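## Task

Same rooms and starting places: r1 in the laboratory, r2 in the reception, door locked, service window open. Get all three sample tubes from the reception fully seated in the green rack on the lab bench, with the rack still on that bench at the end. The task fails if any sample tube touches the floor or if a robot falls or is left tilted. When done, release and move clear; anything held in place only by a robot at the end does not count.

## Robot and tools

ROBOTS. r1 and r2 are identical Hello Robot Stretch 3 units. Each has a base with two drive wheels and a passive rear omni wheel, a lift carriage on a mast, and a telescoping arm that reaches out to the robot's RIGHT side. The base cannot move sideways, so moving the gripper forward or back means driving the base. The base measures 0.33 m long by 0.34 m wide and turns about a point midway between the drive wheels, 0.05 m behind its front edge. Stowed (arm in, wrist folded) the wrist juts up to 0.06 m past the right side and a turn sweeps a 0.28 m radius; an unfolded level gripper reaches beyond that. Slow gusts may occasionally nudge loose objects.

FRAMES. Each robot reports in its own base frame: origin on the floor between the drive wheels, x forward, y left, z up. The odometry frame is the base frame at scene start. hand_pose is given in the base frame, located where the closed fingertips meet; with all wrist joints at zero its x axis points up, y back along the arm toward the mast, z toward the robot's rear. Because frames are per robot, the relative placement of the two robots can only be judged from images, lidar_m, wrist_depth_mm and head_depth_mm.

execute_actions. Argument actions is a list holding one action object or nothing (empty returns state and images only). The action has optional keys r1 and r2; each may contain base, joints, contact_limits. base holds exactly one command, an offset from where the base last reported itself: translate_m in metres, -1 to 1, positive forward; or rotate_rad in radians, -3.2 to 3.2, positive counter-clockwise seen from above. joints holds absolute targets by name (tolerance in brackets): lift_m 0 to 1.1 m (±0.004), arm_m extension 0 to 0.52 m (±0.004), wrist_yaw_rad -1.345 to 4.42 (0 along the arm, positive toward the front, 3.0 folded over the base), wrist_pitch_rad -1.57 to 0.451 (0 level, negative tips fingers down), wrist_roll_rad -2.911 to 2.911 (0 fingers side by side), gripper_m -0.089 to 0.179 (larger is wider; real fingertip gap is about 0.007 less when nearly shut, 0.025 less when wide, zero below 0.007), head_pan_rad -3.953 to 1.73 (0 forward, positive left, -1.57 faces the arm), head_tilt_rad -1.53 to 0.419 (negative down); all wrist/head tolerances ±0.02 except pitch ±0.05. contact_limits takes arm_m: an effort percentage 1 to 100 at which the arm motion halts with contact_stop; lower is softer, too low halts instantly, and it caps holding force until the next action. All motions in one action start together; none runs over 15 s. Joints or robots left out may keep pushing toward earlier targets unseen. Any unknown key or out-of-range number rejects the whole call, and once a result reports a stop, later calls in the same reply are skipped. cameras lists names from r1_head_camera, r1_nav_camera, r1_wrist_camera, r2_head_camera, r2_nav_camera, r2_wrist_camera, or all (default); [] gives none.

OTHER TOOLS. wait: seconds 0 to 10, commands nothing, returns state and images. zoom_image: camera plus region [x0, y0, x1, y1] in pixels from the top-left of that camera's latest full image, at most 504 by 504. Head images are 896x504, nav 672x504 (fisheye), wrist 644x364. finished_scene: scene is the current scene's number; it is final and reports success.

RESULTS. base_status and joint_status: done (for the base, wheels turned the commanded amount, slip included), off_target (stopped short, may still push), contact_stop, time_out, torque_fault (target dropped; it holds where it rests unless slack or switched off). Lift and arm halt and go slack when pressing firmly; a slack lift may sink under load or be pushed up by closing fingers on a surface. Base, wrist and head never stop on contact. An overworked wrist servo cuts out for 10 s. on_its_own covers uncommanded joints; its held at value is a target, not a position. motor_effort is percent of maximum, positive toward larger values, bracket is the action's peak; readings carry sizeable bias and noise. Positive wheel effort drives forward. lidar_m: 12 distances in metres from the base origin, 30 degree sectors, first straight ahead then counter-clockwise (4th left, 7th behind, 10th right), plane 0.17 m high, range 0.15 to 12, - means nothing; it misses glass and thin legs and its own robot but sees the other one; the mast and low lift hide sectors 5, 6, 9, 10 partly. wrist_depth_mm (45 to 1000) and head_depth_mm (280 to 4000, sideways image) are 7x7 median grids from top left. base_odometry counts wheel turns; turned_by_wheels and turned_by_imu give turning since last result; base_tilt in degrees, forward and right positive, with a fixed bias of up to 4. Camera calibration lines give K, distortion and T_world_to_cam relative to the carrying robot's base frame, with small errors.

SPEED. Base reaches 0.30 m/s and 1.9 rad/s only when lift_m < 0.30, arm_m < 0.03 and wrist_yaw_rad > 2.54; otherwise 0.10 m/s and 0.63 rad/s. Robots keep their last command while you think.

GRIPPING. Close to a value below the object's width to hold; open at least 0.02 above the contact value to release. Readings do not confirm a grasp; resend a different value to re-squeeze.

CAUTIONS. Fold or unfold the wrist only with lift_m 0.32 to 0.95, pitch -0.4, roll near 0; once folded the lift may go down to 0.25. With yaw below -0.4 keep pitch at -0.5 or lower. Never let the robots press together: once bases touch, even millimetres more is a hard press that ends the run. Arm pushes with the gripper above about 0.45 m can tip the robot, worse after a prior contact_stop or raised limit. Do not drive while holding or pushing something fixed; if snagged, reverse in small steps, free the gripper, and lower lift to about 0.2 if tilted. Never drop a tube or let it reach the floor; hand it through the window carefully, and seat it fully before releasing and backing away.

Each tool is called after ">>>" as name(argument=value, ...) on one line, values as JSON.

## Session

>>> execute_actions(actions=[])

Scene clock: 0.00 s.
r1.base_odometry: x=+0.000 y=+0.000 heading=+0.000 (m, m, rad; r1's odometry frame)
r1.turned_by_wheels: +0.000 (rad since the last result)
r1.turned_by_imu: +0.000 (rad since the last result)
r1.base_tilt: forward=-0.5 right=+0.5 (deg)
r1.lidar_m: 1.04 1.03 1.10 1.63 3.16 2.13 1.13 3.23 1.46 1.15 1.10 1.19
r1.head_depth_mm: 1258 1251 1251 1258 1250 1246 1249 / 1192 1190 1180 1190 1187 1185 1181 / 1129 1130 1121 1127 1125 1127 1122 / 1065 1072 1072 1065 1069 1070 1066 / 1021 1024 1025 1028 1022 1021 1021 / 981 982 982 984 980 980 982 / 939 934 937 938 940 940 938
r1.base_status: not commanded
r1.joint_positions: lift_m=+0.407 arm_m=+0.000 wrist_yaw_rad=+3.010 wrist_pitch_rad=-0.333 wrist_roll_rad=+0.009 gripper_m=+0.037 head_pan_rad=+0.007 head_tilt_rad=-0.019
r1.joint_status: not commanded
r1.motor_effort: left_wheel=+0 right_wheel=+0 lift_m=+33 arm_m=+0 wrist_yaw_rad=+1 wrist_pitch_rad=+5 wrist_roll_rad=+0 gripper_m=+1 head_pan_rad=+0 head_tilt_rad=+1 (%)
r1.hand_pose: x=+0.0096 y=+0.0874 z=+0.4396 quat_wxyz=(+0.163, +0.706, +0.070, +0.685) (m; r1's base frame)
r1.wrist_depth_mm: - - - - - - 822 / - - - - - - 843 / - - - - - - 868 / - - - - - - 882 / 964 980 - 947 954 946 878 / 767 762 - 769 771 756 760 / 646 645 637 640 627 633 636
r2.base_odometry: x=+0.000 y=+0.000 heading=+0.000 (m, m, rad; r2's odometry frame)
r2.turned_by_wheels: +0.000 (rad since the last result)
r2.turned_by_imu: +0.000 (rad since the last result)
r2.base_tilt: forward=+1.7 right=+1.1 (deg)
r2.lidar_m: 1.41 1.36 1.18 1.18 1.35 2.32 1.34 0.77 2.00 2.94 1.67 1.41
r2.head_depth_mm: 1296 1292 1287 1288 1291 1285 1283 / 1328 1325 1313 1316 1319 1314 1318 / 1357 1344 1341 1345 1342 1338 1344 / 1409 1402 1398 1396 1390 1393 1396 / 1439 1442 1436 1428 1430 1435 1427 / 1473 1471 1469 1473 1471 1462 1456 / 1509 1501 1508 1503 1507 1497 1495
r2.base_status: not commanded
r2.joint_positions: lift_m=+0.312 arm_m=+0.002 wrist_yaw_rad=+2.892 wrist_pitch_rad=-0.616 wrist_roll_rad=-0.007 gripper_m=+0.037 head_pan_rad=-0.005 head_tilt_rad=+0.001
r2.joint_status: not commanded
r2.motor_effort: left_wheel=+1 right_wheel=+0 lift_m=+35 arm_m=-1 wrist_yaw_rad=+0 wrist_pitch_rad=+6 wrist_roll_rad=+0 gripper_m=+1 head_pan_rad=-1 head_tilt_rad=+1 (%)
r2.hand_pose: x=+0.0271 y=+0.0421 z=+0.2826 quat_wxyz=(+0.296, +0.693, +0.130, +0.645) (m; r2's base frame)
r2.wrist_depth_mm: - 866 901 936 935 958 - / - 742 737 742 774 789 789 / 600 621 629 635 646 665 676 / 530 - 545 561 554 569 580 / 477 - - 494 501 500 508 / - - - 435 444 452 455 / - - - 402 403 409 410
pictures: r1_head_camera (sideways: a quarter turn clockwise sets it upright), r1_nav_camera (sideways: a quarter turn counterclockwise sets it upright), r1_wrist_camera, r2_head_camera (sideways: a quarter turn clockwise sets it upright), r2_nav_camera (sideways: a quarter turn counterclockwise sets it upright), r2_wrist_camera
camera_calibration (this result's frames):
r1_head_camera: T_world_to_cam=[[-0.033246, 0.00785501, -0.999416, 1.32283], [-0.0421132, 0.99907, 0.0092532, -0.00903418], [0.99856, 0.0423962, -0.0328843, -0.00609941], [0, 0, 0, 1]] pos_world=[0.0496892, -0.00110651, 1.32195]
r1_nav_camera: T_world_to_cam=[[0.0146948, 0.0244198, 0.999594, -1.26055], [0.0251398, -0.999395, 0.0240454, 0.0265694], [0.999576, 0.0247762, -0.0152998, -0.0262996], [0, 0, 0, 1]] pos_world=[0.0441441, 0.0579874, 1.259]
r1_wrist_camera: T_world_to_cam=[[0.98987, -0.141546, -0.0110071, 0.00704837], [-0.0743791, -0.450989, -0.889425, 0.468229], [0.12093, 0.881234, -0.456949, 0.287732], [0, 0, 0, 1]] pos_world=[-0.00694616, -0.0413958, 0.548011]
r2_head_camera: T_world_to_cam=[[-0.0124186, -0.0563046, -0.998336, 1.31535], [0.0402214, 0.997577, -0.0567621, 0.0756999], [0.999114, -0.0408594, -0.0101239, -0.0385465], [0, 0, 0, 1]] pos_world=[0.0518024, -0.00303126, 1.31707]
r2_nav_camera: T_world_to_cam=[[-0.0020402, -0.0158397, 0.999872, -1.26063], [-0.0308698, -0.999397, -0.0158951, 0.0785209], [0.999521, -0.0308983, 0.00155, -0.0561378], [0, 0, 0, 1]] pos_world=[0.0559629, 0.0567709, 1.26181]
r2_wrist_camera: T_world_to_cam=[[0.966105, -0.251105, 0.0599032, -0.0406815], [-0.145, -0.71982, -0.678847, 0.250098], [0.213581, 0.647152, -0.731832, 0.334925], [0, 0, 0, 1]] pos_world=[0.00403297, -0.0469374, 0.417324]
Images, in order (width x height): r1_head_camera 896x504, r1_nav_camera 672x504, r1_wrist_camera 644x364, r2_head_camera 896x504, r2_nav_camera 672x504, r2_wrist_camera 644x364.

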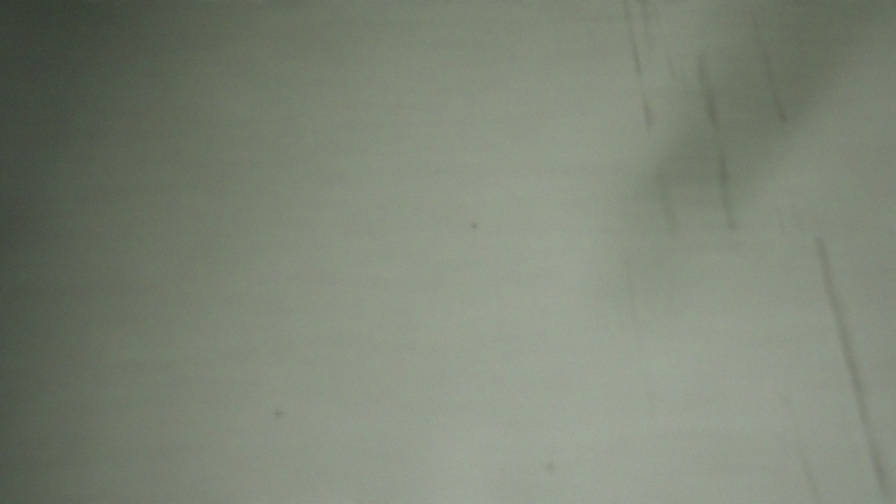

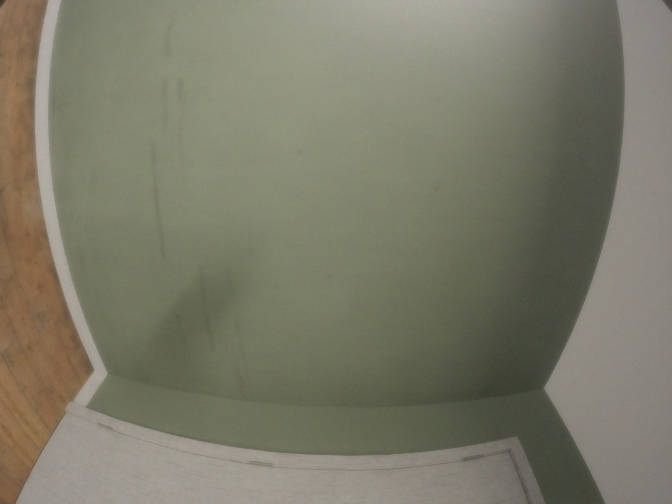

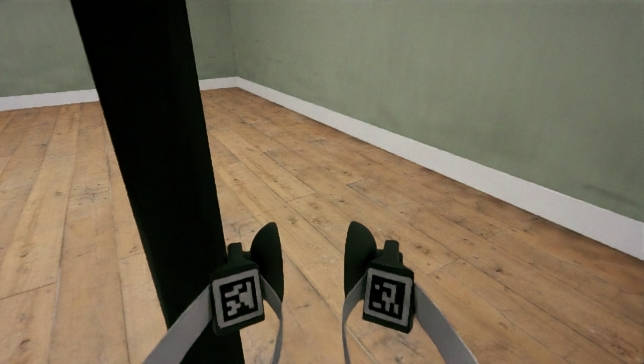

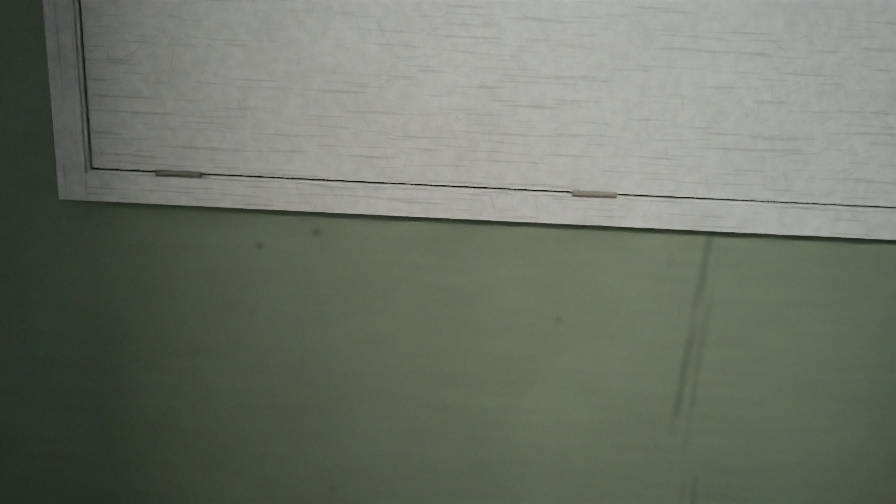

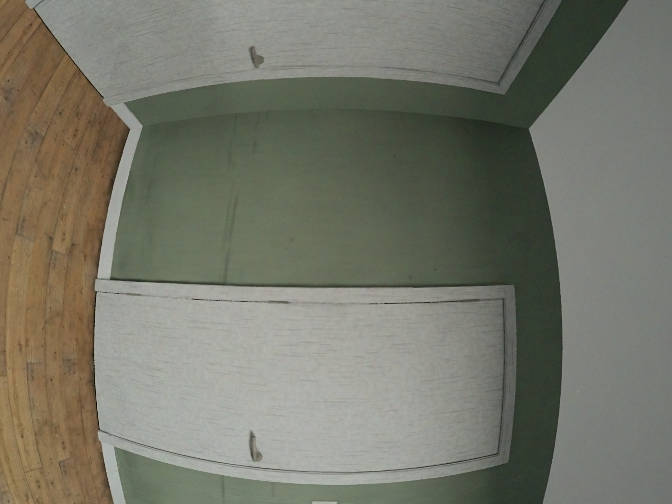

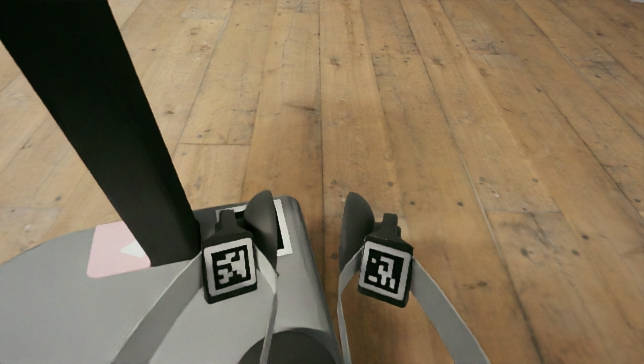

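>>> execute_actions(actions=[{"r1": {"joints": {"head_pan_rad": -2.7, "head_tilt_rad": -0.45}}, "r2": {"joints": {"head_pan_rad": -3.0, "head_tilt_rad": -0.45}}}], cameras=["r1_head_camera", "r1_nav_camera", "r2_head_camera", "r2_nav_camera"])

Scene clock: 7.63 s.
r1.base_odometry: x=+0.000 y=+0.000 heading=+0.000 (m, m, rad; r1's odometry frame)
r1.turned_by_wheels: +0.000 (rad since the last result)
r1.turned_by_imu: +0.000 (rad since the last result)
r1.base_tilt: forward=-0.5 right=+0.5 (deg)
r1.lidar_m: 1.04 1.03 1.10 1.62 3.17 2.13 1.13 3.22 1.47 1.15 1.10 1.19
r1.head_depth_mm: 3211 3409 3640 2669 1945 1592 1308 / 3212 3460 3693 3036 2090 1621 1312 / 3186 3420 3744 3067 2136 1633 1319 / 3203 3490 3779 3104 2129 1643 1329 / 3233 3502 3788 3170 2147 1651 1334 / 3292 3396 3689 3181 2166 1656 1339 / 2892 2849 2860 2761 2201 1661 1348
r1.base_status: not commanded
r1.joint_positions: lift_m=+0.407 arm_m=+0.000 wrist_yaw_rad=+3.010 wrist_pitch_rad=-0.333 wrist_roll_rad=+0.009 gripper_m=+0.037 head_pan_rad=-2.693 head_tilt_rad=-0.445
r1.joint_status: all done
r1.motor_effort: left_wheel=+0(0) right_wheel=+0(1) lift_m=+33(32) arm_m=+0(1) wrist_yaw_rad=+1(0) wrist_pitch_rad=+4(4) wrist_roll_rad=+0(0) gripper_m=+0(0) head_pan_rad=-2(36) head_tilt_rad=-3(32) (%)
r1.hand_pose: x=+0.0096 y=+0.0874 z=+0.4396 quat_wxyz=(+0.163, +0.706, +0.070, +0.685) (m; r1's base frame)
r1.wrist_depth_mm: - - - - - - 827 / - - - - - - 841 / - - - - - - 868 / - - - - - - 881 / 960 972 - 944 950 953 884 / 777 763 - 776 787 766 755 / 638 645 646 636 617 641 636
r2.base_odometry: x=+0.000 y=+0.000 heading=+0.000 (m, m, rad; r2's odometry frame)
r2.turned_by_wheels: +0.000 (rad since the last result)
r2.turned_by_imu: +0.001 (rad since the last result)
r2.base_tilt: forward=+1.6 right=+1.0 (deg)
r2.lidar_m: 1.41 1.36 1.18 1.18 1.36 2.32 1.34 0.77 1.99 2.94 1.66 1.41
r2.head_depth_mm: 2770 2945 3127 3051 2164 1688 1387 / 2875 3064 3260 2970 2143 1690 1375 / 2953 3132 3337 3000 2143 1668 1360 / 3065 3323 3525 1469 1882 1655 1361 / 3229 3450 3715 1218 2010 1654 1344 / 3363 3541 3846 1193 942 1496 1153 / 3397 3727 - 1185 929 1564 1337
r2.base_status: not commanded
r2.joint_positions: lift_m=+0.312 arm_m=+0.002 wrist_yaw_rad=+2.892 wrist_pitch_rad=-0.616 wrist_roll_rad=-0.007 gripper_m=+0.037 head_pan_rad=-2.993 head_tilt_rad=-0.444
r2.joint_status: all done
r2.motor_effort: left_wheel=+0(1) right_wheel=+0(1) lift_m=+35(35) arm_m=-1(1) wrist_yaw_rad=+0(0) wrist_pitch_rad=+5(5) wrist_roll_rad=+0(0) gripper_m=+0(0) head_pan_rad=-3(29) head_tilt_rad=-2(21) (%)
r2.hand_pose: x=+0.0271 y=+0.0421 z=+0.2826 quat_wxyz=(+0.296, +0.693, +0.130, +0.645) (m; r2's base frame)
r2.wrist_depth_mm: - 893 895 901 949 969 - / - 731 747 754 774 783 795 / 598 625 632 639 653 652 677 / 528 - 553 558 565 565 581 / 483 - - 494 506 501 510 / - - - 433 445 452 451 / - - - 405 402 407 408
pictures: r1_head_camera (sideways: a quarter turn clockwise sets it upright), r1_nav_camera (sideways: a quarter turn counterclockwise sets it upright), r2_head_camera (sideways: a quarter turn clockwise sets it upright), r2_nav_camera (sideways: a quarter turn counterclockwise sets it upright)
camera_calibration (this result's frames):
r1_head_camera: T_world_to_cam=[[0.402567, 0.184892, -0.896524, 1.18569], [0.458812, -0.88824, 0.0228366, -0.029765], [-0.792106, -0.420529, -0.442406, 0.537843], [0, 0, 0, 1]] pos_world=[-0.0376339, -0.0194847, 1.30162]
r1_nav_camera: T_world_to_cam=[[-0.37354, -0.206883, 0.904249, -1.13352], [-0.457359, 0.889164, 0.0145001, 0.0419504], [-0.807026, -0.40815, -0.426758, 0.52027], [0, 0, 0, 1]] pos_world=[0.0156413, -0.05946, 1.24641]
r2_head_camera: T_world_to_cam=[[0.428015, 0.121175, -0.895611, 1.17837], [0.141021, -0.987787, -0.0662517, 0.0874032], [-0.892702, -0.0979429, -0.439876, 0.532351], [0, 0, 0, 1]] pos_world=[-0.0414547, -0.00431253, 1.29532]
r2_nav_camera: T_world_to_cam=[[-0.426821, -0.0479676, 0.903063, -1.13145], [-0.118665, 0.992929, -0.00334446, 0.0627112], [-0.896517, -0.108589, -0.429495, 0.516475], [0, 0, 0, 1]] pos_world=[-0.0124559, -0.0604569, 1.2438]
Images, in order (width x height): r1_head_camera 896x504, r1_nav_camera 672x504, r2_head_camera 896x504, r2_nav_camera 672x504.

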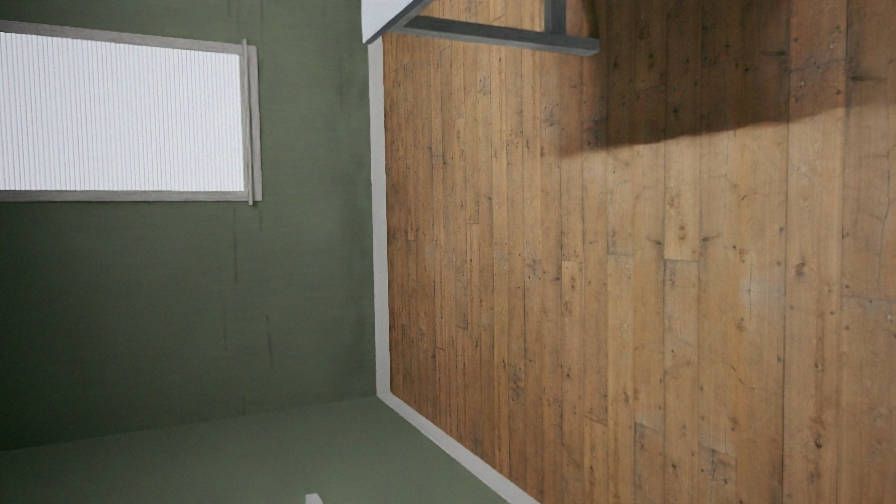

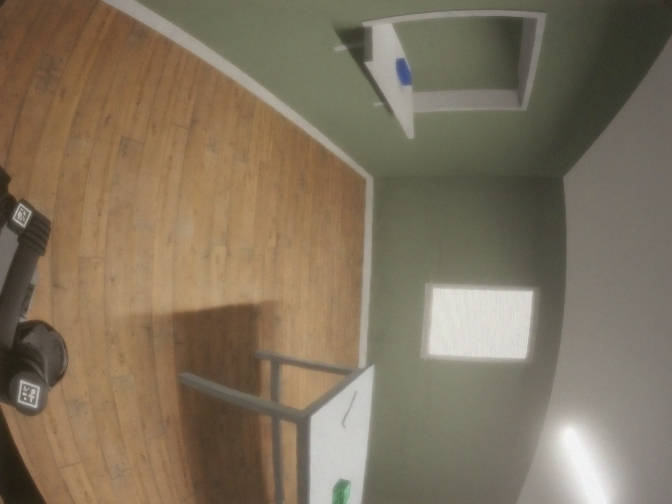

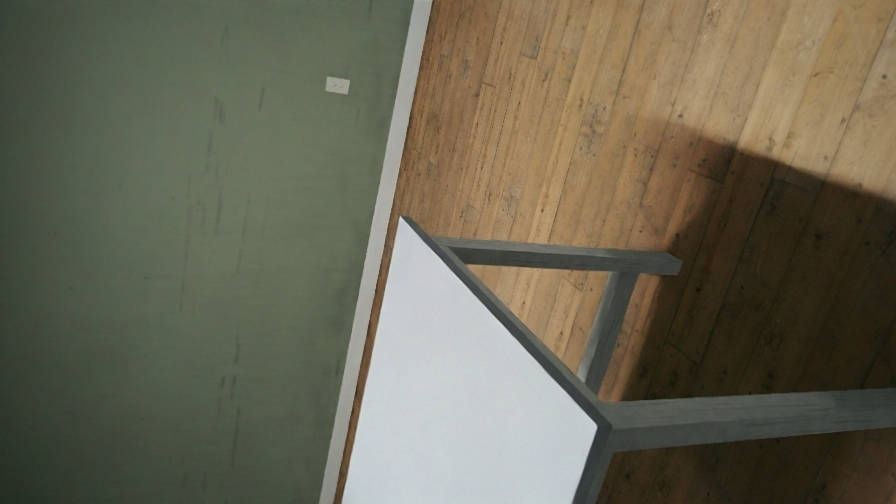

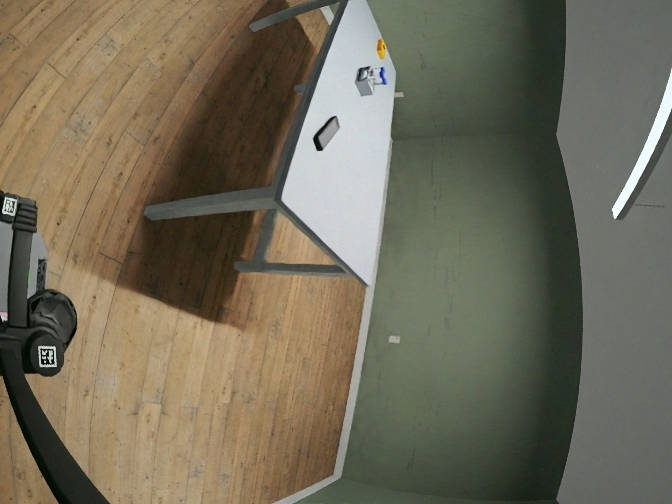

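>>> zoom_image(camera="r2_nav_camera", region=[300, 20, 440, 160])

Region (300, 20, 440, 160) of r2_nav_camera's 672x504 image, scaled by 3.600, with more detail than that image has.

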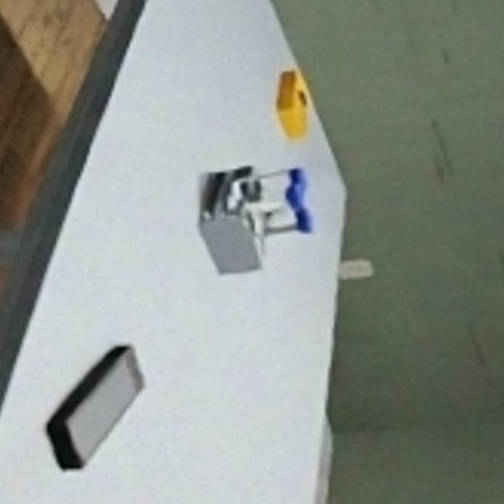

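>>> execute_actions(actions=[{"r1": {"joints": {"head_pan_rad": -3.45, "head_tilt_rad": -0.45}}, "r2": {"joints": {"head_pan_rad": -2.35, "head_tilt_rad": -0.45}}}], cameras=["r1_head_camera", "r2_head_camera"])

Scene clock: 35.67 s.
r1.base_odometry: x=+0.000 y=+0.000 heading=+0.000 (m, m, rad; r1's odometry frame)
r1.turned_by_wheels: +0.000 (rad since the last result)
r1.turned_by_imu: +0.000 (rad since the last result)
r1.base_tilt: forward=-0.6 right=+0.5 (deg)
r1.lidar_m: 1.04 1.02 1.10 1.62 3.17 2.13 1.12 3.21 1.47 1.15 1.10 1.19
r1.head_depth_mm: 3110 3321 3321 2812 2108 1621 1303 / 3400 3663 2218 2871 2114 1616 1308 / 3705 - 2268 2556 2127 1637 1327 / - - - 1578 2141 1628 1333 / 3931 - - 1387 2081 1537 1330 / 3553 3884 - 1396 2059 1647 1340 / 3367 3570 3701 1759 2030 1672 1349
r1.base_status: not commanded
r1.joint_positions: lift_m=+0.407 arm_m=+0.000 wrist_yaw_rad=+3.010 wrist_pitch_rad=-0.333 wrist_roll_rad=+0.009 gripper_m=+0.037 head_pan_rad=-3.443 head_tilt_rad=-0.445
r1.joint_status: all done
r1.motor_effort: left_wheel=+0(0) right_wheel=+0(1) lift_m=+33(33) arm_m=+1(0) wrist_yaw_rad=+1(1) wrist_pitch_rad=+4(4) wrist_roll_rad=+0(0) gripper_m=+0(0) head_pan_rad=-3(35) head_tilt_rad=-3(2) (%)
r1.hand_pose: x=+0.0096 y=+0.0874 z=+0.4396 quat_wxyz=(+0.163, +0.706, +0.070, +0.685) (m; r1's base frame)
r1.wrist_depth_mm: - - - - - - 804 / - - - - - - 839 / - - - - - - 868 / - - - - - - 896 / 971 961 - 952 951 944 887 / 772 765 - 758 776 750 759 / 638 639 637 636 629 635 635
r2.base_odometry: x=+0.000 y=+0.000 heading=+0.000 (m, m, rad; r2's odometry frame)
r2.turned_by_wheels: +0.000 (rad since the last result)
r2.turned_by_imu: +0.001 (rad since the last result)
r2.base_tilt: forward=+1.7 right=+1.0 (deg)
r2.lidar_m: 1.41 1.36 1.18 1.18 1.36 2.33 1.34 0.77 2.00 2.93 1.67 1.40
r2.head_depth_mm: 3628 3823 - 1290 911 1589 1385 / 3398 3764 - 1263 985 1580 1105 / 3221 3553 2064 1236 1957 1665 1369 / 3054 3295 2044 1317 2121 1649 1366 / 2930 3159 2005 2595 2098 1640 1360 / 2778 2987 3058 2568 2081 1635 1345 / 2626 2811 3046 2826 2039 1609 1339
r2.base_status: not commanded
r2.joint_positions: lift_m=+0.312 arm_m=+0.002 wrist_yaw_rad=+2.892 wrist_pitch_rad=-0.616 wrist_roll_rad=-0.007 gripper_m=+0.037 head_pan_rad=-2.357 head_tilt_rad=-0.444
r2.joint_status: all done
r2.motor_effort: left_wheel=+0(0) right_wheel=+0(0) lift_m=+35(35) arm_m=-1(1) wrist_yaw_rad=+1(0) wrist_pitch_rad=+5(6) wrist_roll_rad=+0(0) gripper_m=+0(0) head_pan_rad=+1(27) head_tilt_rad=-2(2) (%)
r2.hand_pose: x=+0.0271 y=+0.0421 z=+0.2826 quat_wxyz=(+0.296, +0.693, +0.130, +0.645) (m; r2's base frame)
r2.wrist_depth_mm: - 898 895 923 934 961 - / - 726 741 759 780 782 807 / 607 632 628 636 645 659 676 / 527 - 550 562 569 578 585 / 483 - - 490 503 505 509 / - - - 433 444 450 457 / - - - 407 400 405 412
pictures: r1_head_camera (sideways: a quarter turn clockwise sets it upright), r2_head_camera (sideways: a quarter turn clockwise sets it upright)
camera_calibration (this result's frames):
r1_head_camera: T_world_to_cam=[[0.420597, -0.139123, -0.896517, 1.18557], [-0.269746, -0.962661, 0.0228371, -0.0253213], [-0.866219, 0.232227, -0.44242, 0.538312], [0, 0, 0, 1]] pos_world=[-0.0391812, 0.0155537, 1.30162]
r2_head_camera: T_world_to_cam=[[0.272515, 0.35159, -0.895611, 1.17932], [0.699849, -0.711212, -0.0662517, 0.0839943], [-0.660263, -0.608738, -0.439876, 0.530933], [0, 0, 0, 1]] pos_world=[-0.0296097, -0.0316996, 1.29532]
Images, in order (width x height): r1_head_camera 896x504, r2_head_camera 896x504.

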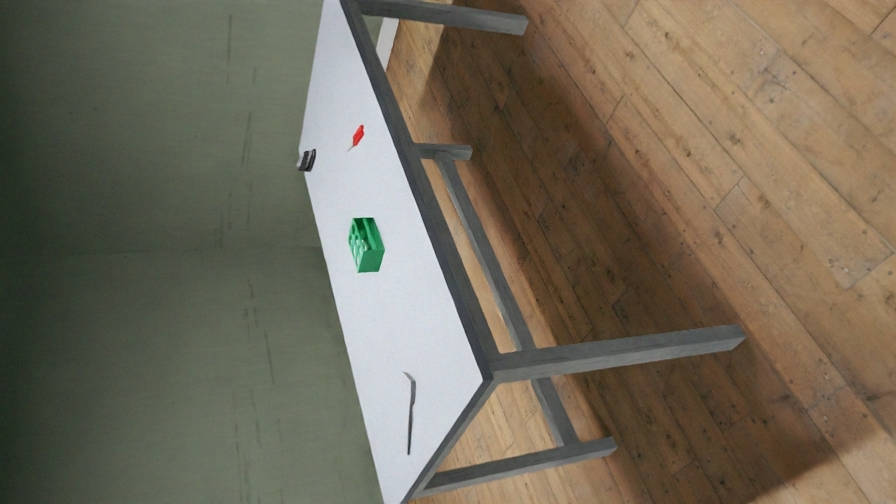

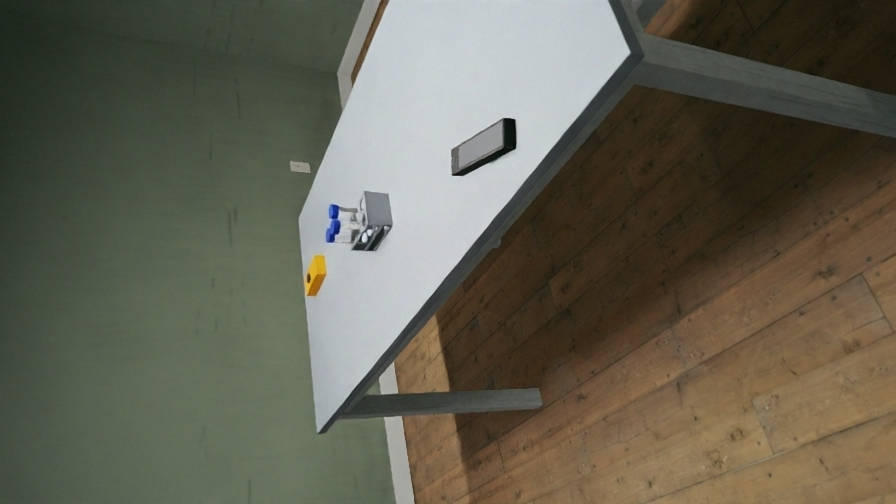

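>>> zoom_image(camera="r2_head_camera", region=[290, 170, 430, 300])

>>> zoom_image(camera="r1_head_camera", region=[300, 180, 440, 310])

Region (290, 170, 430, 300) of r2_head_camera's 896x504 image, scaled by 3.600, with more detail than that image has; it fills the top 468 rows of this view, and the rest is white.

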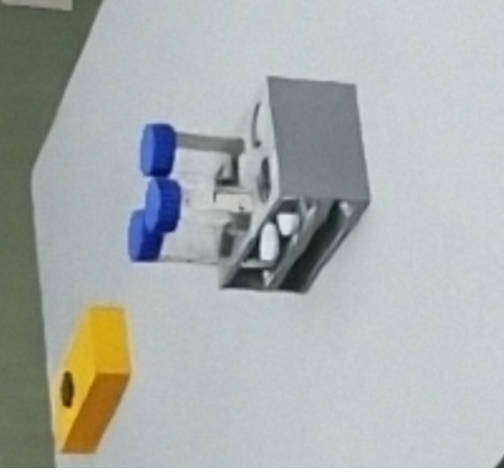

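Region (300, 180, 440, 310) of r1_head_camera's 896x504 image, scaled by 3.600, with more detail than that image has; it fills the top 468 rows of this view, and the rest is white.

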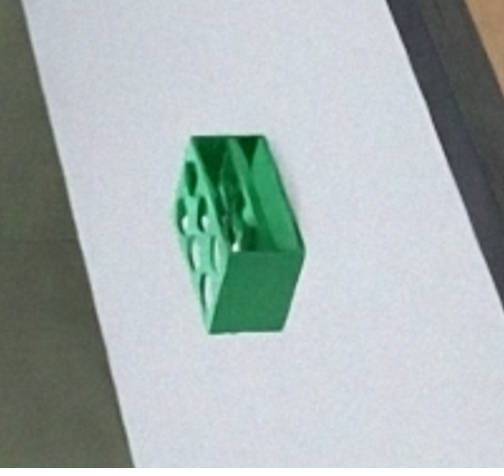

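>>> execute_actions(actions=[{"r1": {"base": {"rotate_rad": -0.607}, "joints": {"lift_m": 0.28, "wrist_pitch_rad": -0.4, "head_pan_rad": -2.6, "head_tilt_rad": -0.6}}, "r2": {"base": {"rotate_rad": -2.046}, "joints": {"lift_m": 0.28, "wrist_pitch_rad": -0.4, "wrist_yaw_rad": 3.0, "head_pan_rad": -0.7, "head_tilt_rad": -0.6}}}], cameras=[])

>>> execute_actions(actions=[{"r1": {"base": {"translate_m": -1.0}}, "r2": {"base": {"translate_m": 1.0}}}], cameras=["r1_head_camera", "r2_head_camera"])

Scene clock: 135.37 s.
r1.base_odometry: x=+0.000 y=+0.000 heading=-0.607 (m, m, rad; r1's odometry frame)
r1.turned_by_wheels: -0.607 (rad since the last result)
r1.turned_by_imu: -0.620 (rad since the last result)
r1.base_tilt: forward=-0.7 right=+0.5 (deg)
r1.lidar_m: 1.16 1.06 1.02 1.07 1.47 3.16 2.19 1.12 3.71 1.59 1.17 1.10
r1.head_depth_mm: 3767 3850 1547 2294 1772 1412 1191 / - - 1467 2286 1777 1423 1202 / 3758 - 1387 2278 1771 1424 1203 / 3646 3970 1418 2093 1737 1450 1221 / 3406 3738 1761 2197 1805 1452 1218 / 3284 3610 3565 2417 1813 1470 1222 / 3127 3403 3579 2430 1834 1471 1229
r1.base_status: done
r1.joint_positions: lift_m=+0.280 arm_m=+0.000 wrist_yaw_rad=+3.010 wrist_pitch_rad=-0.417 wrist_roll_rad=+0.009 gripper_m=+0.037 head_pan_rad=-2.607 head_tilt_rad=-0.593
r1.joint_status: all done
r1.motor_effort: left_wheel=+2(7) right_wheel=-3(11) lift_m=+30(32) arm_m=+0(0) wrist_yaw_rad=+0(1) wrist_pitch_rad=+5(5) wrist_roll_rad=+0(0) gripper_m=+0(0) head_pan_rad=+2(36) head_tilt_rad=-4(21) (%)
r1.hand_pose: x=+0.0083 y=+0.0777 z=+0.2930 quat_wxyz=(+0.192, +0.703, +0.100, +0.678) (m; r1's base frame)
r1.wrist_depth_mm: - - - - 955 868 798 / - - - - - 924 850 / - - - - - 959 891 / 822 817 818 811 808 811 797 / 643 647 672 640 634 634 633 / 534 534 - 526 536 528 525 / 457 481 - - 441 453 449
r2.base_odometry: x=+0.000 y=+0.000 heading=-2.046 (m, m, rad; r2's odometry frame)
r2.turned_by_wheels: -2.046 (rad since the last result)
r2.turned_by_imu: -2.005 (rad since the last result)
r2.base_tilt: forward=+1.7 right=+1.0 (deg)
r2.lidar_m: 2.00 2.67 1.61 1.41 1.41 1.32 1.18 1.19 1.40 2.57 1.34 0.78
r2.head_depth_mm: 2908 3148 3159 2362 1819 1499 1267 / 3062 3363 1344 2052 1740 1475 1253 / 3315 3570 1318 1761 1743 1467 1252 / 3540 3803 1296 979 1672 1421 1238 / 3769 - 1281 983 1702 1414 1238 / 3491 3645 1268 1087 1750 1430 1219 / 3202 1968 1245 2108 1728 1432 1215
r2.base_status: done
r2.joint_positions: lift_m=+0.280 arm_m=+0.002 wrist_yaw_rad=+2.998 wrist_pitch_rad=-0.420 wrist_roll_rad=-0.007 gripper_m=+0.037 head_pan_rad=-0.707 head_tilt_rad=-0.593
r2.joint_status: all done
r2.motor_effort: left_wheel=+2(8) right_wheel=-4(9) lift_m=+30(32) arm_m=-1(2) wrist_yaw_rad=+1(2) wrist_pitch_rad=+10(8) wrist_roll_rad=+0(0) gripper_m=+0(0) head_pan_rad=+2(29) head_tilt_rad=-2(14) (%)
r2.hand_pose: x=+0.0109 y=+0.0747 z=+0.2923 quat_wxyz=(+0.197, +0.698, +0.098, +0.682) (m; r2's base frame)
r2.wrist_depth_mm: - - - - - - - / - - - - - - - / 773 - 808 832 851 874 886 / 632 628 669 672 680 693 705 / 542 533 - 558 570 566 584 / 474 - - - 491 496 498 / - - - - 423 434 433
pictures: none
No camera images: the call's "cameras" was empty. Leave "cameras" out to get every camera's image.

Scene clock: 140.47 s.
r1.base_odometry: x=-0.822 y=+0.570 heading=-0.607 (m, m, rad; r1's odometry frame)
r1.turned_by_wheels: +0.000 (rad since the last result)
r1.turned_by_imu: +0.000 (rad since the last result)
r1.base_tilt: forward=-0.6 right=+0.5 (deg)
r1.lidar_m: 2.06 1.59 1.54 1.59 2.20 2.31 1.18 1.18 1.14 0.58 2.06 1.99
r1.head_depth_mm: 2679 2919 1355 938 1697 1432 1197 / 3104 3398 1372 939 1607 1429 1203 / 3273 3632 1389 956 779 1436 1215 / 3091 3437 1408 960 758 1445 1221 / 2969 3189 3382 906 736 1411 1221 / 2811 3058 3285 976 742 1349 1231 / 2659 2942 3154 987 748 640 1235
r1.base_status: done
r1.joint_positions: lift_m=+0.280 arm_m=+0.000 wrist_yaw_rad=+3.010 wrist_pitch_rad=-0.417 wrist_roll_rad=+0.009 gripper_m=+0.037 head_pan_rad=-2.607 head_tilt_rad=-0.594
r1.joint_status: not commanded
r1.motor_effort: left_wheel=+2(5) right_wheel=-3(11) lift_m=+30(30) arm_m=+0(0) wrist_yaw_rad=+0(0) wrist_pitch_rad=+5(5) wrist_roll_rad=+0(0) gripper_m=+1(1) head_pan_rad=+4(3) head_tilt_rad=-3(4) (%)
r1.hand_pose: x=+0.0083 y=+0.0777 z=+0.2929 quat_wxyz=(+0.193, +0.703, +0.100, +0.678) (m; r1's base frame)
r1.wrist_depth_mm: - - - - - - - / - - - - - - - / - - - - - - - / 826 819 820 817 819 810 795 / 646 648 676 637 637 641 633 / 532 534 - 524 537 528 531 / 454 475 - - 445 451 452
r2.base_odometry: x=-0.457 y=-0.889 heading=-2.046 (m, m, rad; r2's odometry frame)
r2.turned_by_wheels: +0.000 (rad since the last result)
r2.turned_by_imu: +0.008 (rad since the last result)
r2.base_tilt: forward=+1.6 right=+1.0 (deg)
r2.lidar_m: 1.01 2.17 1.85 1.64 1.64 1.93 2.16 2.16 0.61 1.05 1.05 1.25
r2.head_depth_mm: 2729 2907 3100 969 752 616 546 / 2910 3179 3205 921 748 611 1210 / 3081 3327 1322 903 740 623 1247 / 2965 3351 1303 940 733 1354 1243 / 2642 2934 1282 926 729 1408 1232 / 2438 2629 1263 915 769 1443 1226 / 2172 2376 2478 909 1645 1431 1220
r2.base_status: done
r2.joint_positions: lift_m=+0.280 arm_m=+0.002 wrist_yaw_rad=+2.998 wrist_pitch_rad=-0.419 wrist_roll_rad=-0.007 gripper_m=+0.037 head_pan_rad=-0.707 head_tilt_rad=-0.593
r2.joint_status: not commanded
r2.motor_effort: left_wheel=+2(8) right_wheel=-2(7) lift_m=+31(31) arm_m=-2(1) wrist_yaw_rad=+1(2) wrist_pitch_rad=+9(10) wrist_roll_rad=+0(0) gripper_m=+0(0) head_pan_rad=+2(2) head_tilt_rad=-2(3) (%)
r2.hand_pose: x=+0.0108 y=+0.0748 z=+0.2925 quat_wxyz=(+0.196, +0.698, +0.098, +0.682) (m; r2's base frame)
r2.wrist_depth_mm: - - - - - - - / - - - - - - - / 785 - 810 833 847 868 904 / 638 632 673 672 676 697 709 / 540 539 - 558 574 578 578 / 474 - - - 485 494 499 / - - - - 422 433 434
pictures: r1_head_camera (sideways: a quarter turn clockwise sets it upright), r2_head_camera (sideways: a quarter turn clockwise sets it upright)
camera_calibration (this result's frames):
r1_head_camera: T_world_to_cam=[[0.495576, 0.284064, -0.8208, 1.08637], [0.530082, -0.847525, 0.0267359, -0.0352713], [-0.688053, -0.448341, -0.57059, 0.703991], [0, 0, 0, 1]] pos_world=[-0.0352995, -0.0228642, 1.29433]
r2_head_camera: T_world_to_cam=[[-0.469394, 0.326834, -0.820274, 1.0856], [0.645868, 0.760542, -0.0665579, 0.0847094], [0.602099, -0.561031, -0.568085, 0.690049], [0, 0, 0, 1]] pos_world=[0.0393824, -0.0320955, 1.28813]
Images, in order (width x height): r1_head_camera 896x504, r2_head_camera 896x504.

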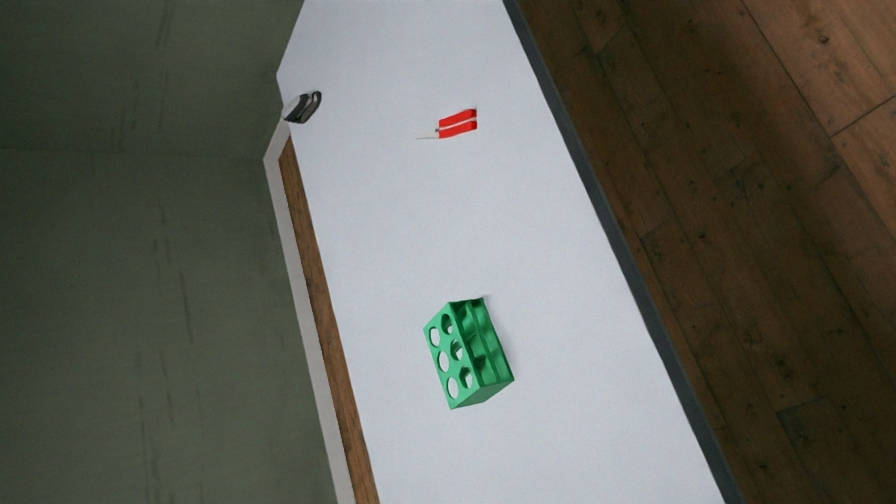

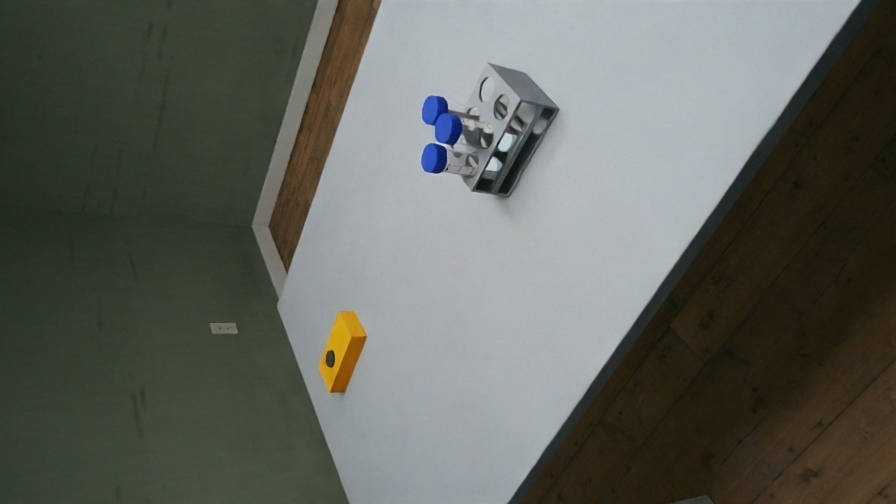

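>>> execute_actions(actions=[{"r1": {"base": {"translate_m": -0.23}, "joints": {"lift_m": 0.78, "wrist_yaw_rad": 1.5}}, "r2": {"base": {"translate_m": 0.335}, "joints": {"lift_m": 0.78, "wrist_yaw_rad": 1.5}}}], cameras=[])

>>> execute_actions(actions=[{"r1": {"base": {"rotate_rad": -0.488}, "joints": {"wrist_yaw_rad": 0.0, "wrist_pitch_rad": -0.2, "gripper_m": 0.178, "head_pan_rad": -1.57, "head_tilt_rad": -0.8}}, "r2": {"base": {"rotate_rad": 0.178}, "joints": {"wrist_yaw_rad": 0.0, "wrist_pitch_rad": -0.2, "gripper_m": 0.178, "head_pan_rad": -1.57, "head_tilt_rad": -0.8}}}], cameras=["r1_head_camera", "r1_wrist_camera", "r2_head_camera", "r2_wrist_camera"])

Scene clock: 167.70 s.
r1.base_odometry: x=-1.010 y=+0.701 heading=-0.607 (m, m, rad; r1's odometry frame)
r1.turned_by_wheels: +0.000 (rad since the last result)
r1.turned_by_imu: +0.000 (rad since the last result)
r1.base_tilt: forward=-0.6 right=+0.5 (deg)
r1.lidar_m: 2.26 1.71 1.65 1.72 2.18 2.11 0.95 1.06 1.02 1.06 0.63 2.19
r1.head_depth_mm: 2474 2686 2746 939 740 1429 1200 / 2823 3047 1374 944 722 1399 1196 / 3074 3423 3430 951 728 1326 1211 / 2979 3282 3417 967 731 623 1242 / 2820 3119 3321 972 739 596 1269 / 2721 2992 3173 982 742 600 538 / 2596 2781 3055 990 702 603 527
r1.base_status: done
r1.joint_positions: lift_m=+0.780 arm_m=+0.000 wrist_yaw_rad=+1.503 wrist_pitch_rad=-0.418 wrist_roll_rad=+0.009 gripper_m=+0.037 head_pan_rad=-2.607 head_tilt_rad=-0.594
r1.joint_status: all done
r1.motor_effort: left_wheel=+2(10) right_wheel=-3(11) lift_m=+35(39) arm_m=+0(1) wrist_yaw_rad=-2(3) wrist_pitch_rad=+5(5) wrist_roll_rad=+0(0) gripper_m=+0(1) head_pan_rad=+4(3) head_tilt_rad=-4(4) (%)
r1.hand_pose: x=+0.2026 y=-0.1603 z=+0.7927 quat_wxyz=(+0.604, +0.581, -0.408, +0.363) (m; r1's base frame)
r1.wrist_depth_mm: - - - - - - - / - - - - - - - / - - - - - - - / - - - - - - - / - - - - - - - / - - - - - - - / - - 961 - 975 995 1000
r2.base_odometry: x=-0.610 y=-1.187 heading=-2.046 (m, m, rad; r2's odometry frame)
r2.turned_by_wheels: +0.000 (rad since the last result)
r2.turned_by_imu: +0.004 (rad since the last result)
r2.base_tilt: forward=+1.6 right=+1.0 (deg)
r2.lidar_m: 1.83 1.84 1.91 1.71 1.72 2.03 2.49 0.86 1.10 0.98 0.98 0.68
r2.head_depth_mm: 2671 2889 3019 964 753 615 521 / 2839 3043 3188 957 746 613 518 / 2873 3160 3168 933 740 606 548 / 2497 2812 2955 932 734 602 1217 / 2251 2484 2713 926 728 630 1234 / 2045 2233 2462 922 721 1367 1205 / 1863 2008 2181 2191 741 991 1169
r2.base_status: done
r2.joint_positions: lift_m=+0.780 arm_m=+0.002 wrist_yaw_rad=+1.503 wrist_pitch_rad=-0.419 wrist_roll_rad=-0.007 gripper_m=+0.037 head_pan_rad=-0.707 head_tilt_rad=-0.593
r2.joint_status: all done
r2.motor_effort: left_wheel=+0(8) right_wheel=-2(7) lift_m=+39(42) arm_m=-1(1) wrist_yaw_rad=-2(3) wrist_pitch_rad=+9(9) wrist_roll_rad=+0(0) gripper_m=+0(0) head_pan_rad=+2(2) head_tilt_rad=-2(2) (%)
r2.hand_pose: x=+0.2024 y=-0.1625 z=+0.7923 quat_wxyz=(+0.608, +0.578, -0.402, +0.367) (m; r2's base frame)
r2.wrist_depth_mm: - - - 596 618 631 679 / - - - 464 408 423 438 / - - - 662 307 314 321 / - - - - 267 249 254 / - - - - 326 207 209 / - - - - - 186 180 / 881 918 918 930 946 180 156
pictures: none
No camera images: the call's "cameras" was empty. Leave "cameras" out to get every camera's image.

Scene clock: 169.60 s.
r1.base_odometry: x=-1.010 y=+0.701 heading=-1.095 (m, m, rad; r1's odometry frame)
r1.turned_by_wheels: -0.488 (rad since the last result)
r1.turned_by_imu: -0.499 (rad since the last result)
r1.base_tilt: forward=-0.5 right=+0.5 (deg)
r1.lidar_m: 2.19 2.25 1.70 1.65 1.74 2.16 2.11 0.95 1.05 1.02 1.07 0.63
r1.head_depth_mm: 2688 2897 916 726 615 1343 - / 2691 2944 926 731 607 1340 - / 2675 2982 928 735 629 - - / 2688 2931 941 744 631 1264 1128 / 2739 3016 952 752 636 1298 1132 / 2688 2994 961 756 638 1311 1142 / 2734 3014 973 759 643 1312 1141
r1.base_status: done
r1.joint_positions: lift_m=+0.780 arm_m=+0.000 wrist_yaw_rad=+0.003 wrist_pitch_rad=-0.224 wrist_roll_rad=+0.009 gripper_m=+0.178 head_pan_rad=-1.577 head_tilt_rad=-0.790
r1.joint_status: all done
r1.motor_effort: left_wheel=+2(7) right_wheel=-3(7) lift_m=+35(36) arm_m=+0(0) wrist_yaw_rad=-2(2) wrist_pitch_rad=+6(7) wrist_roll_rad=+0(0) gripper_m=+0(87) head_pan_rad=+4(39) head_tilt_rad=-6(25) (%)
r1.hand_pose: x=-0.0208 y=-0.3894 z=+0.8383 quat_wxyz=(+0.700, +0.080, -0.705, -0.078) (m; r1's base frame)
r1.wrist_depth_mm: - - - - - - - / - - - - - - - / - - - - - - - / 507 525 514 400 467 505 497 / 364 360 357 354 353 373 349 / - 275 274 272 271 270 272 / - 221 221 219 219 217 216
r2.base_odometry: x=-0.610 y=-1.187 heading=-1.868 (m, m, rad; r2's odometry frame)
r2.turned_by_wheels: +0.178 (rad since the last result)
r2.turned_by_imu: +0.175 (rad since the last result)
r2.base_tilt: forward=+1.7 right=+1.0 (deg)
r2.lidar_m: 1.83 1.89 1.79 1.71 1.75 2.35 2.49 0.86 1.02 0.98 1.01 0.68
r2.head_depth_mm: 2662 2859 921 746 629 570 - / 2671 2905 912 744 611 566 - / 2661 2863 905 710 634 566 - / 2689 2796 897 701 629 - - / 2678 2786 887 706 599 1244 1137 / 2675 2757 884 718 607 1237 1129 / 2680 2714 869 710 603 1230 1130
r2.base_status: done
r2.joint_positions: lift_m=+0.780 arm_m=+0.002 wrist_yaw_rad=+0.003 wrist_pitch_rad=-0.222 wrist_roll_rad=-0.007 gripper_m=+0.178 head_pan_rad=-1.563 head_tilt_rad=-0.790
r2.joint_status: all done
r2.motor_effort: left_wheel=-2(5) right_wheel=+3(7) lift_m=+40(39) arm_m=-1(2) wrist_yaw_rad=-3(2) wrist_pitch_rad=+11(11) wrist_roll_rad=+0(0) gripper_m=+0(84) head_pan_rad=-2(32) head_tilt_rad=-3(16) (%)
r2.hand_pose: x=-0.0208 y=-0.3918 z=+0.8387 quat_wxyz=(+0.706, +0.080, -0.700, -0.077) (m; r2's base frame)
r2.wrist_depth_mm: - - - - - - - / - - - - - - - / 496 515 490 374 568 588 614 / 354 363 343 329 388 398 410 / - 281 285 289 296 308 308 / - 227 233 234 240 241 248 / 191 192 195 197 200 203 198
pictures: r1_head_camera (sideways: a quarter turn clockwise sets it upright), r1_wrist_camera, r2_head_camera (sideways: a quarter turn clockwise sets it upright), r2_wrist_camera
camera_calibration (this result's frames):
r1_head_camera: T_world_to_cam=[[0.012676, 0.720398, -0.693445, 0.92332], [0.999446, 0.0122143, 0.0309586, -0.0436246], [0.0307725, -0.693453, -0.719844, 0.893753], [0, 0, 0, 1]] pos_world=[0.00439342, -0.0448499, 1.28498]
r1_wrist_camera: T_world_to_cam=[[-0.999911, 0.00571445, -0.0120248, -0.00913411], [0.013273, 0.357427, -0.933847, 0.959377], [-0.00103844, -0.933924, -0.357471, 0.101009], [0, 0, 0, 1]] pos_world=[-0.0217622, -0.24852, 0.931909]
r2_head_camera: T_world_to_cam=[[-0.0621229, 0.71808, -0.693182, 0.917457], [0.997619, 0.0238427, -0.0647074, 0.0801376], [-0.0299377, -0.695552, -0.717852, 0.888719], [0, 0, 0, 1]] pos_world=[0.00365443, -0.0425685, 1.27912]
r2_wrist_camera: T_world_to_cam=[[-0.998272, 0.0237675, 0.0537388, -0.0646568], [-0.0389726, 0.416635, -0.908238, 0.94816], [-0.0439761, -0.908763, -0.414989, 0.152268], [0, 0, 0, 1]] pos_world=[-0.0208966, -0.255124, 0.927819]
Images, in order (width x height): r1_head_camera 896x504, r1_wrist_camera 644x364, r2_head_camera 896x504, r2_wrist_camera 644x364.

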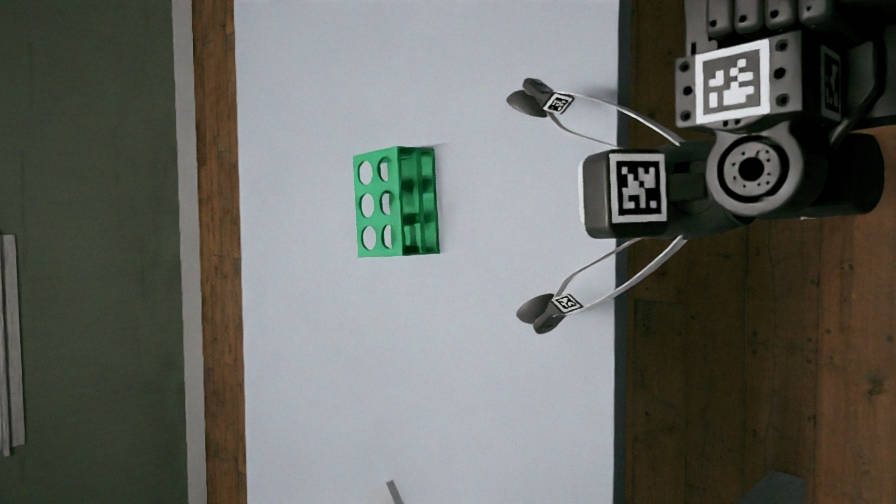

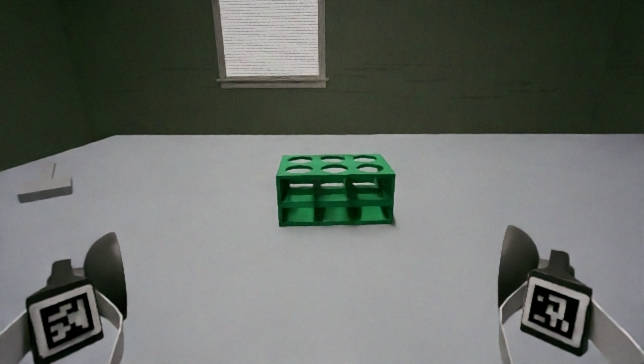

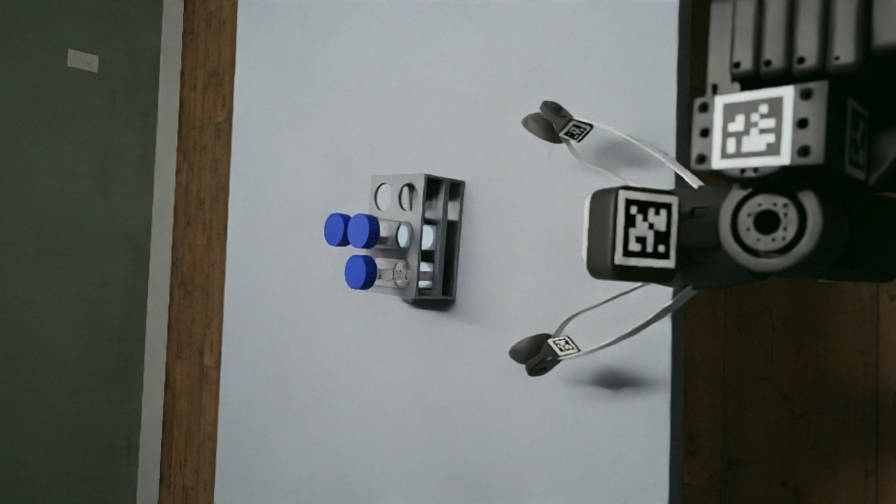

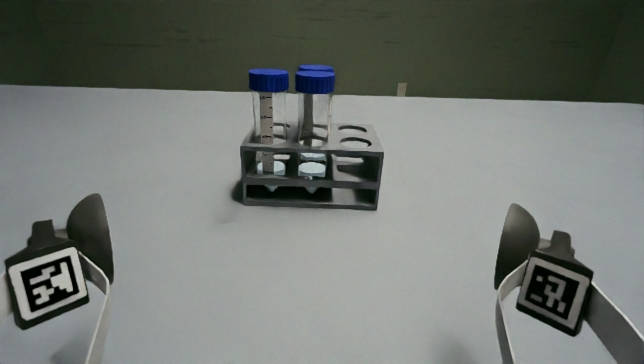

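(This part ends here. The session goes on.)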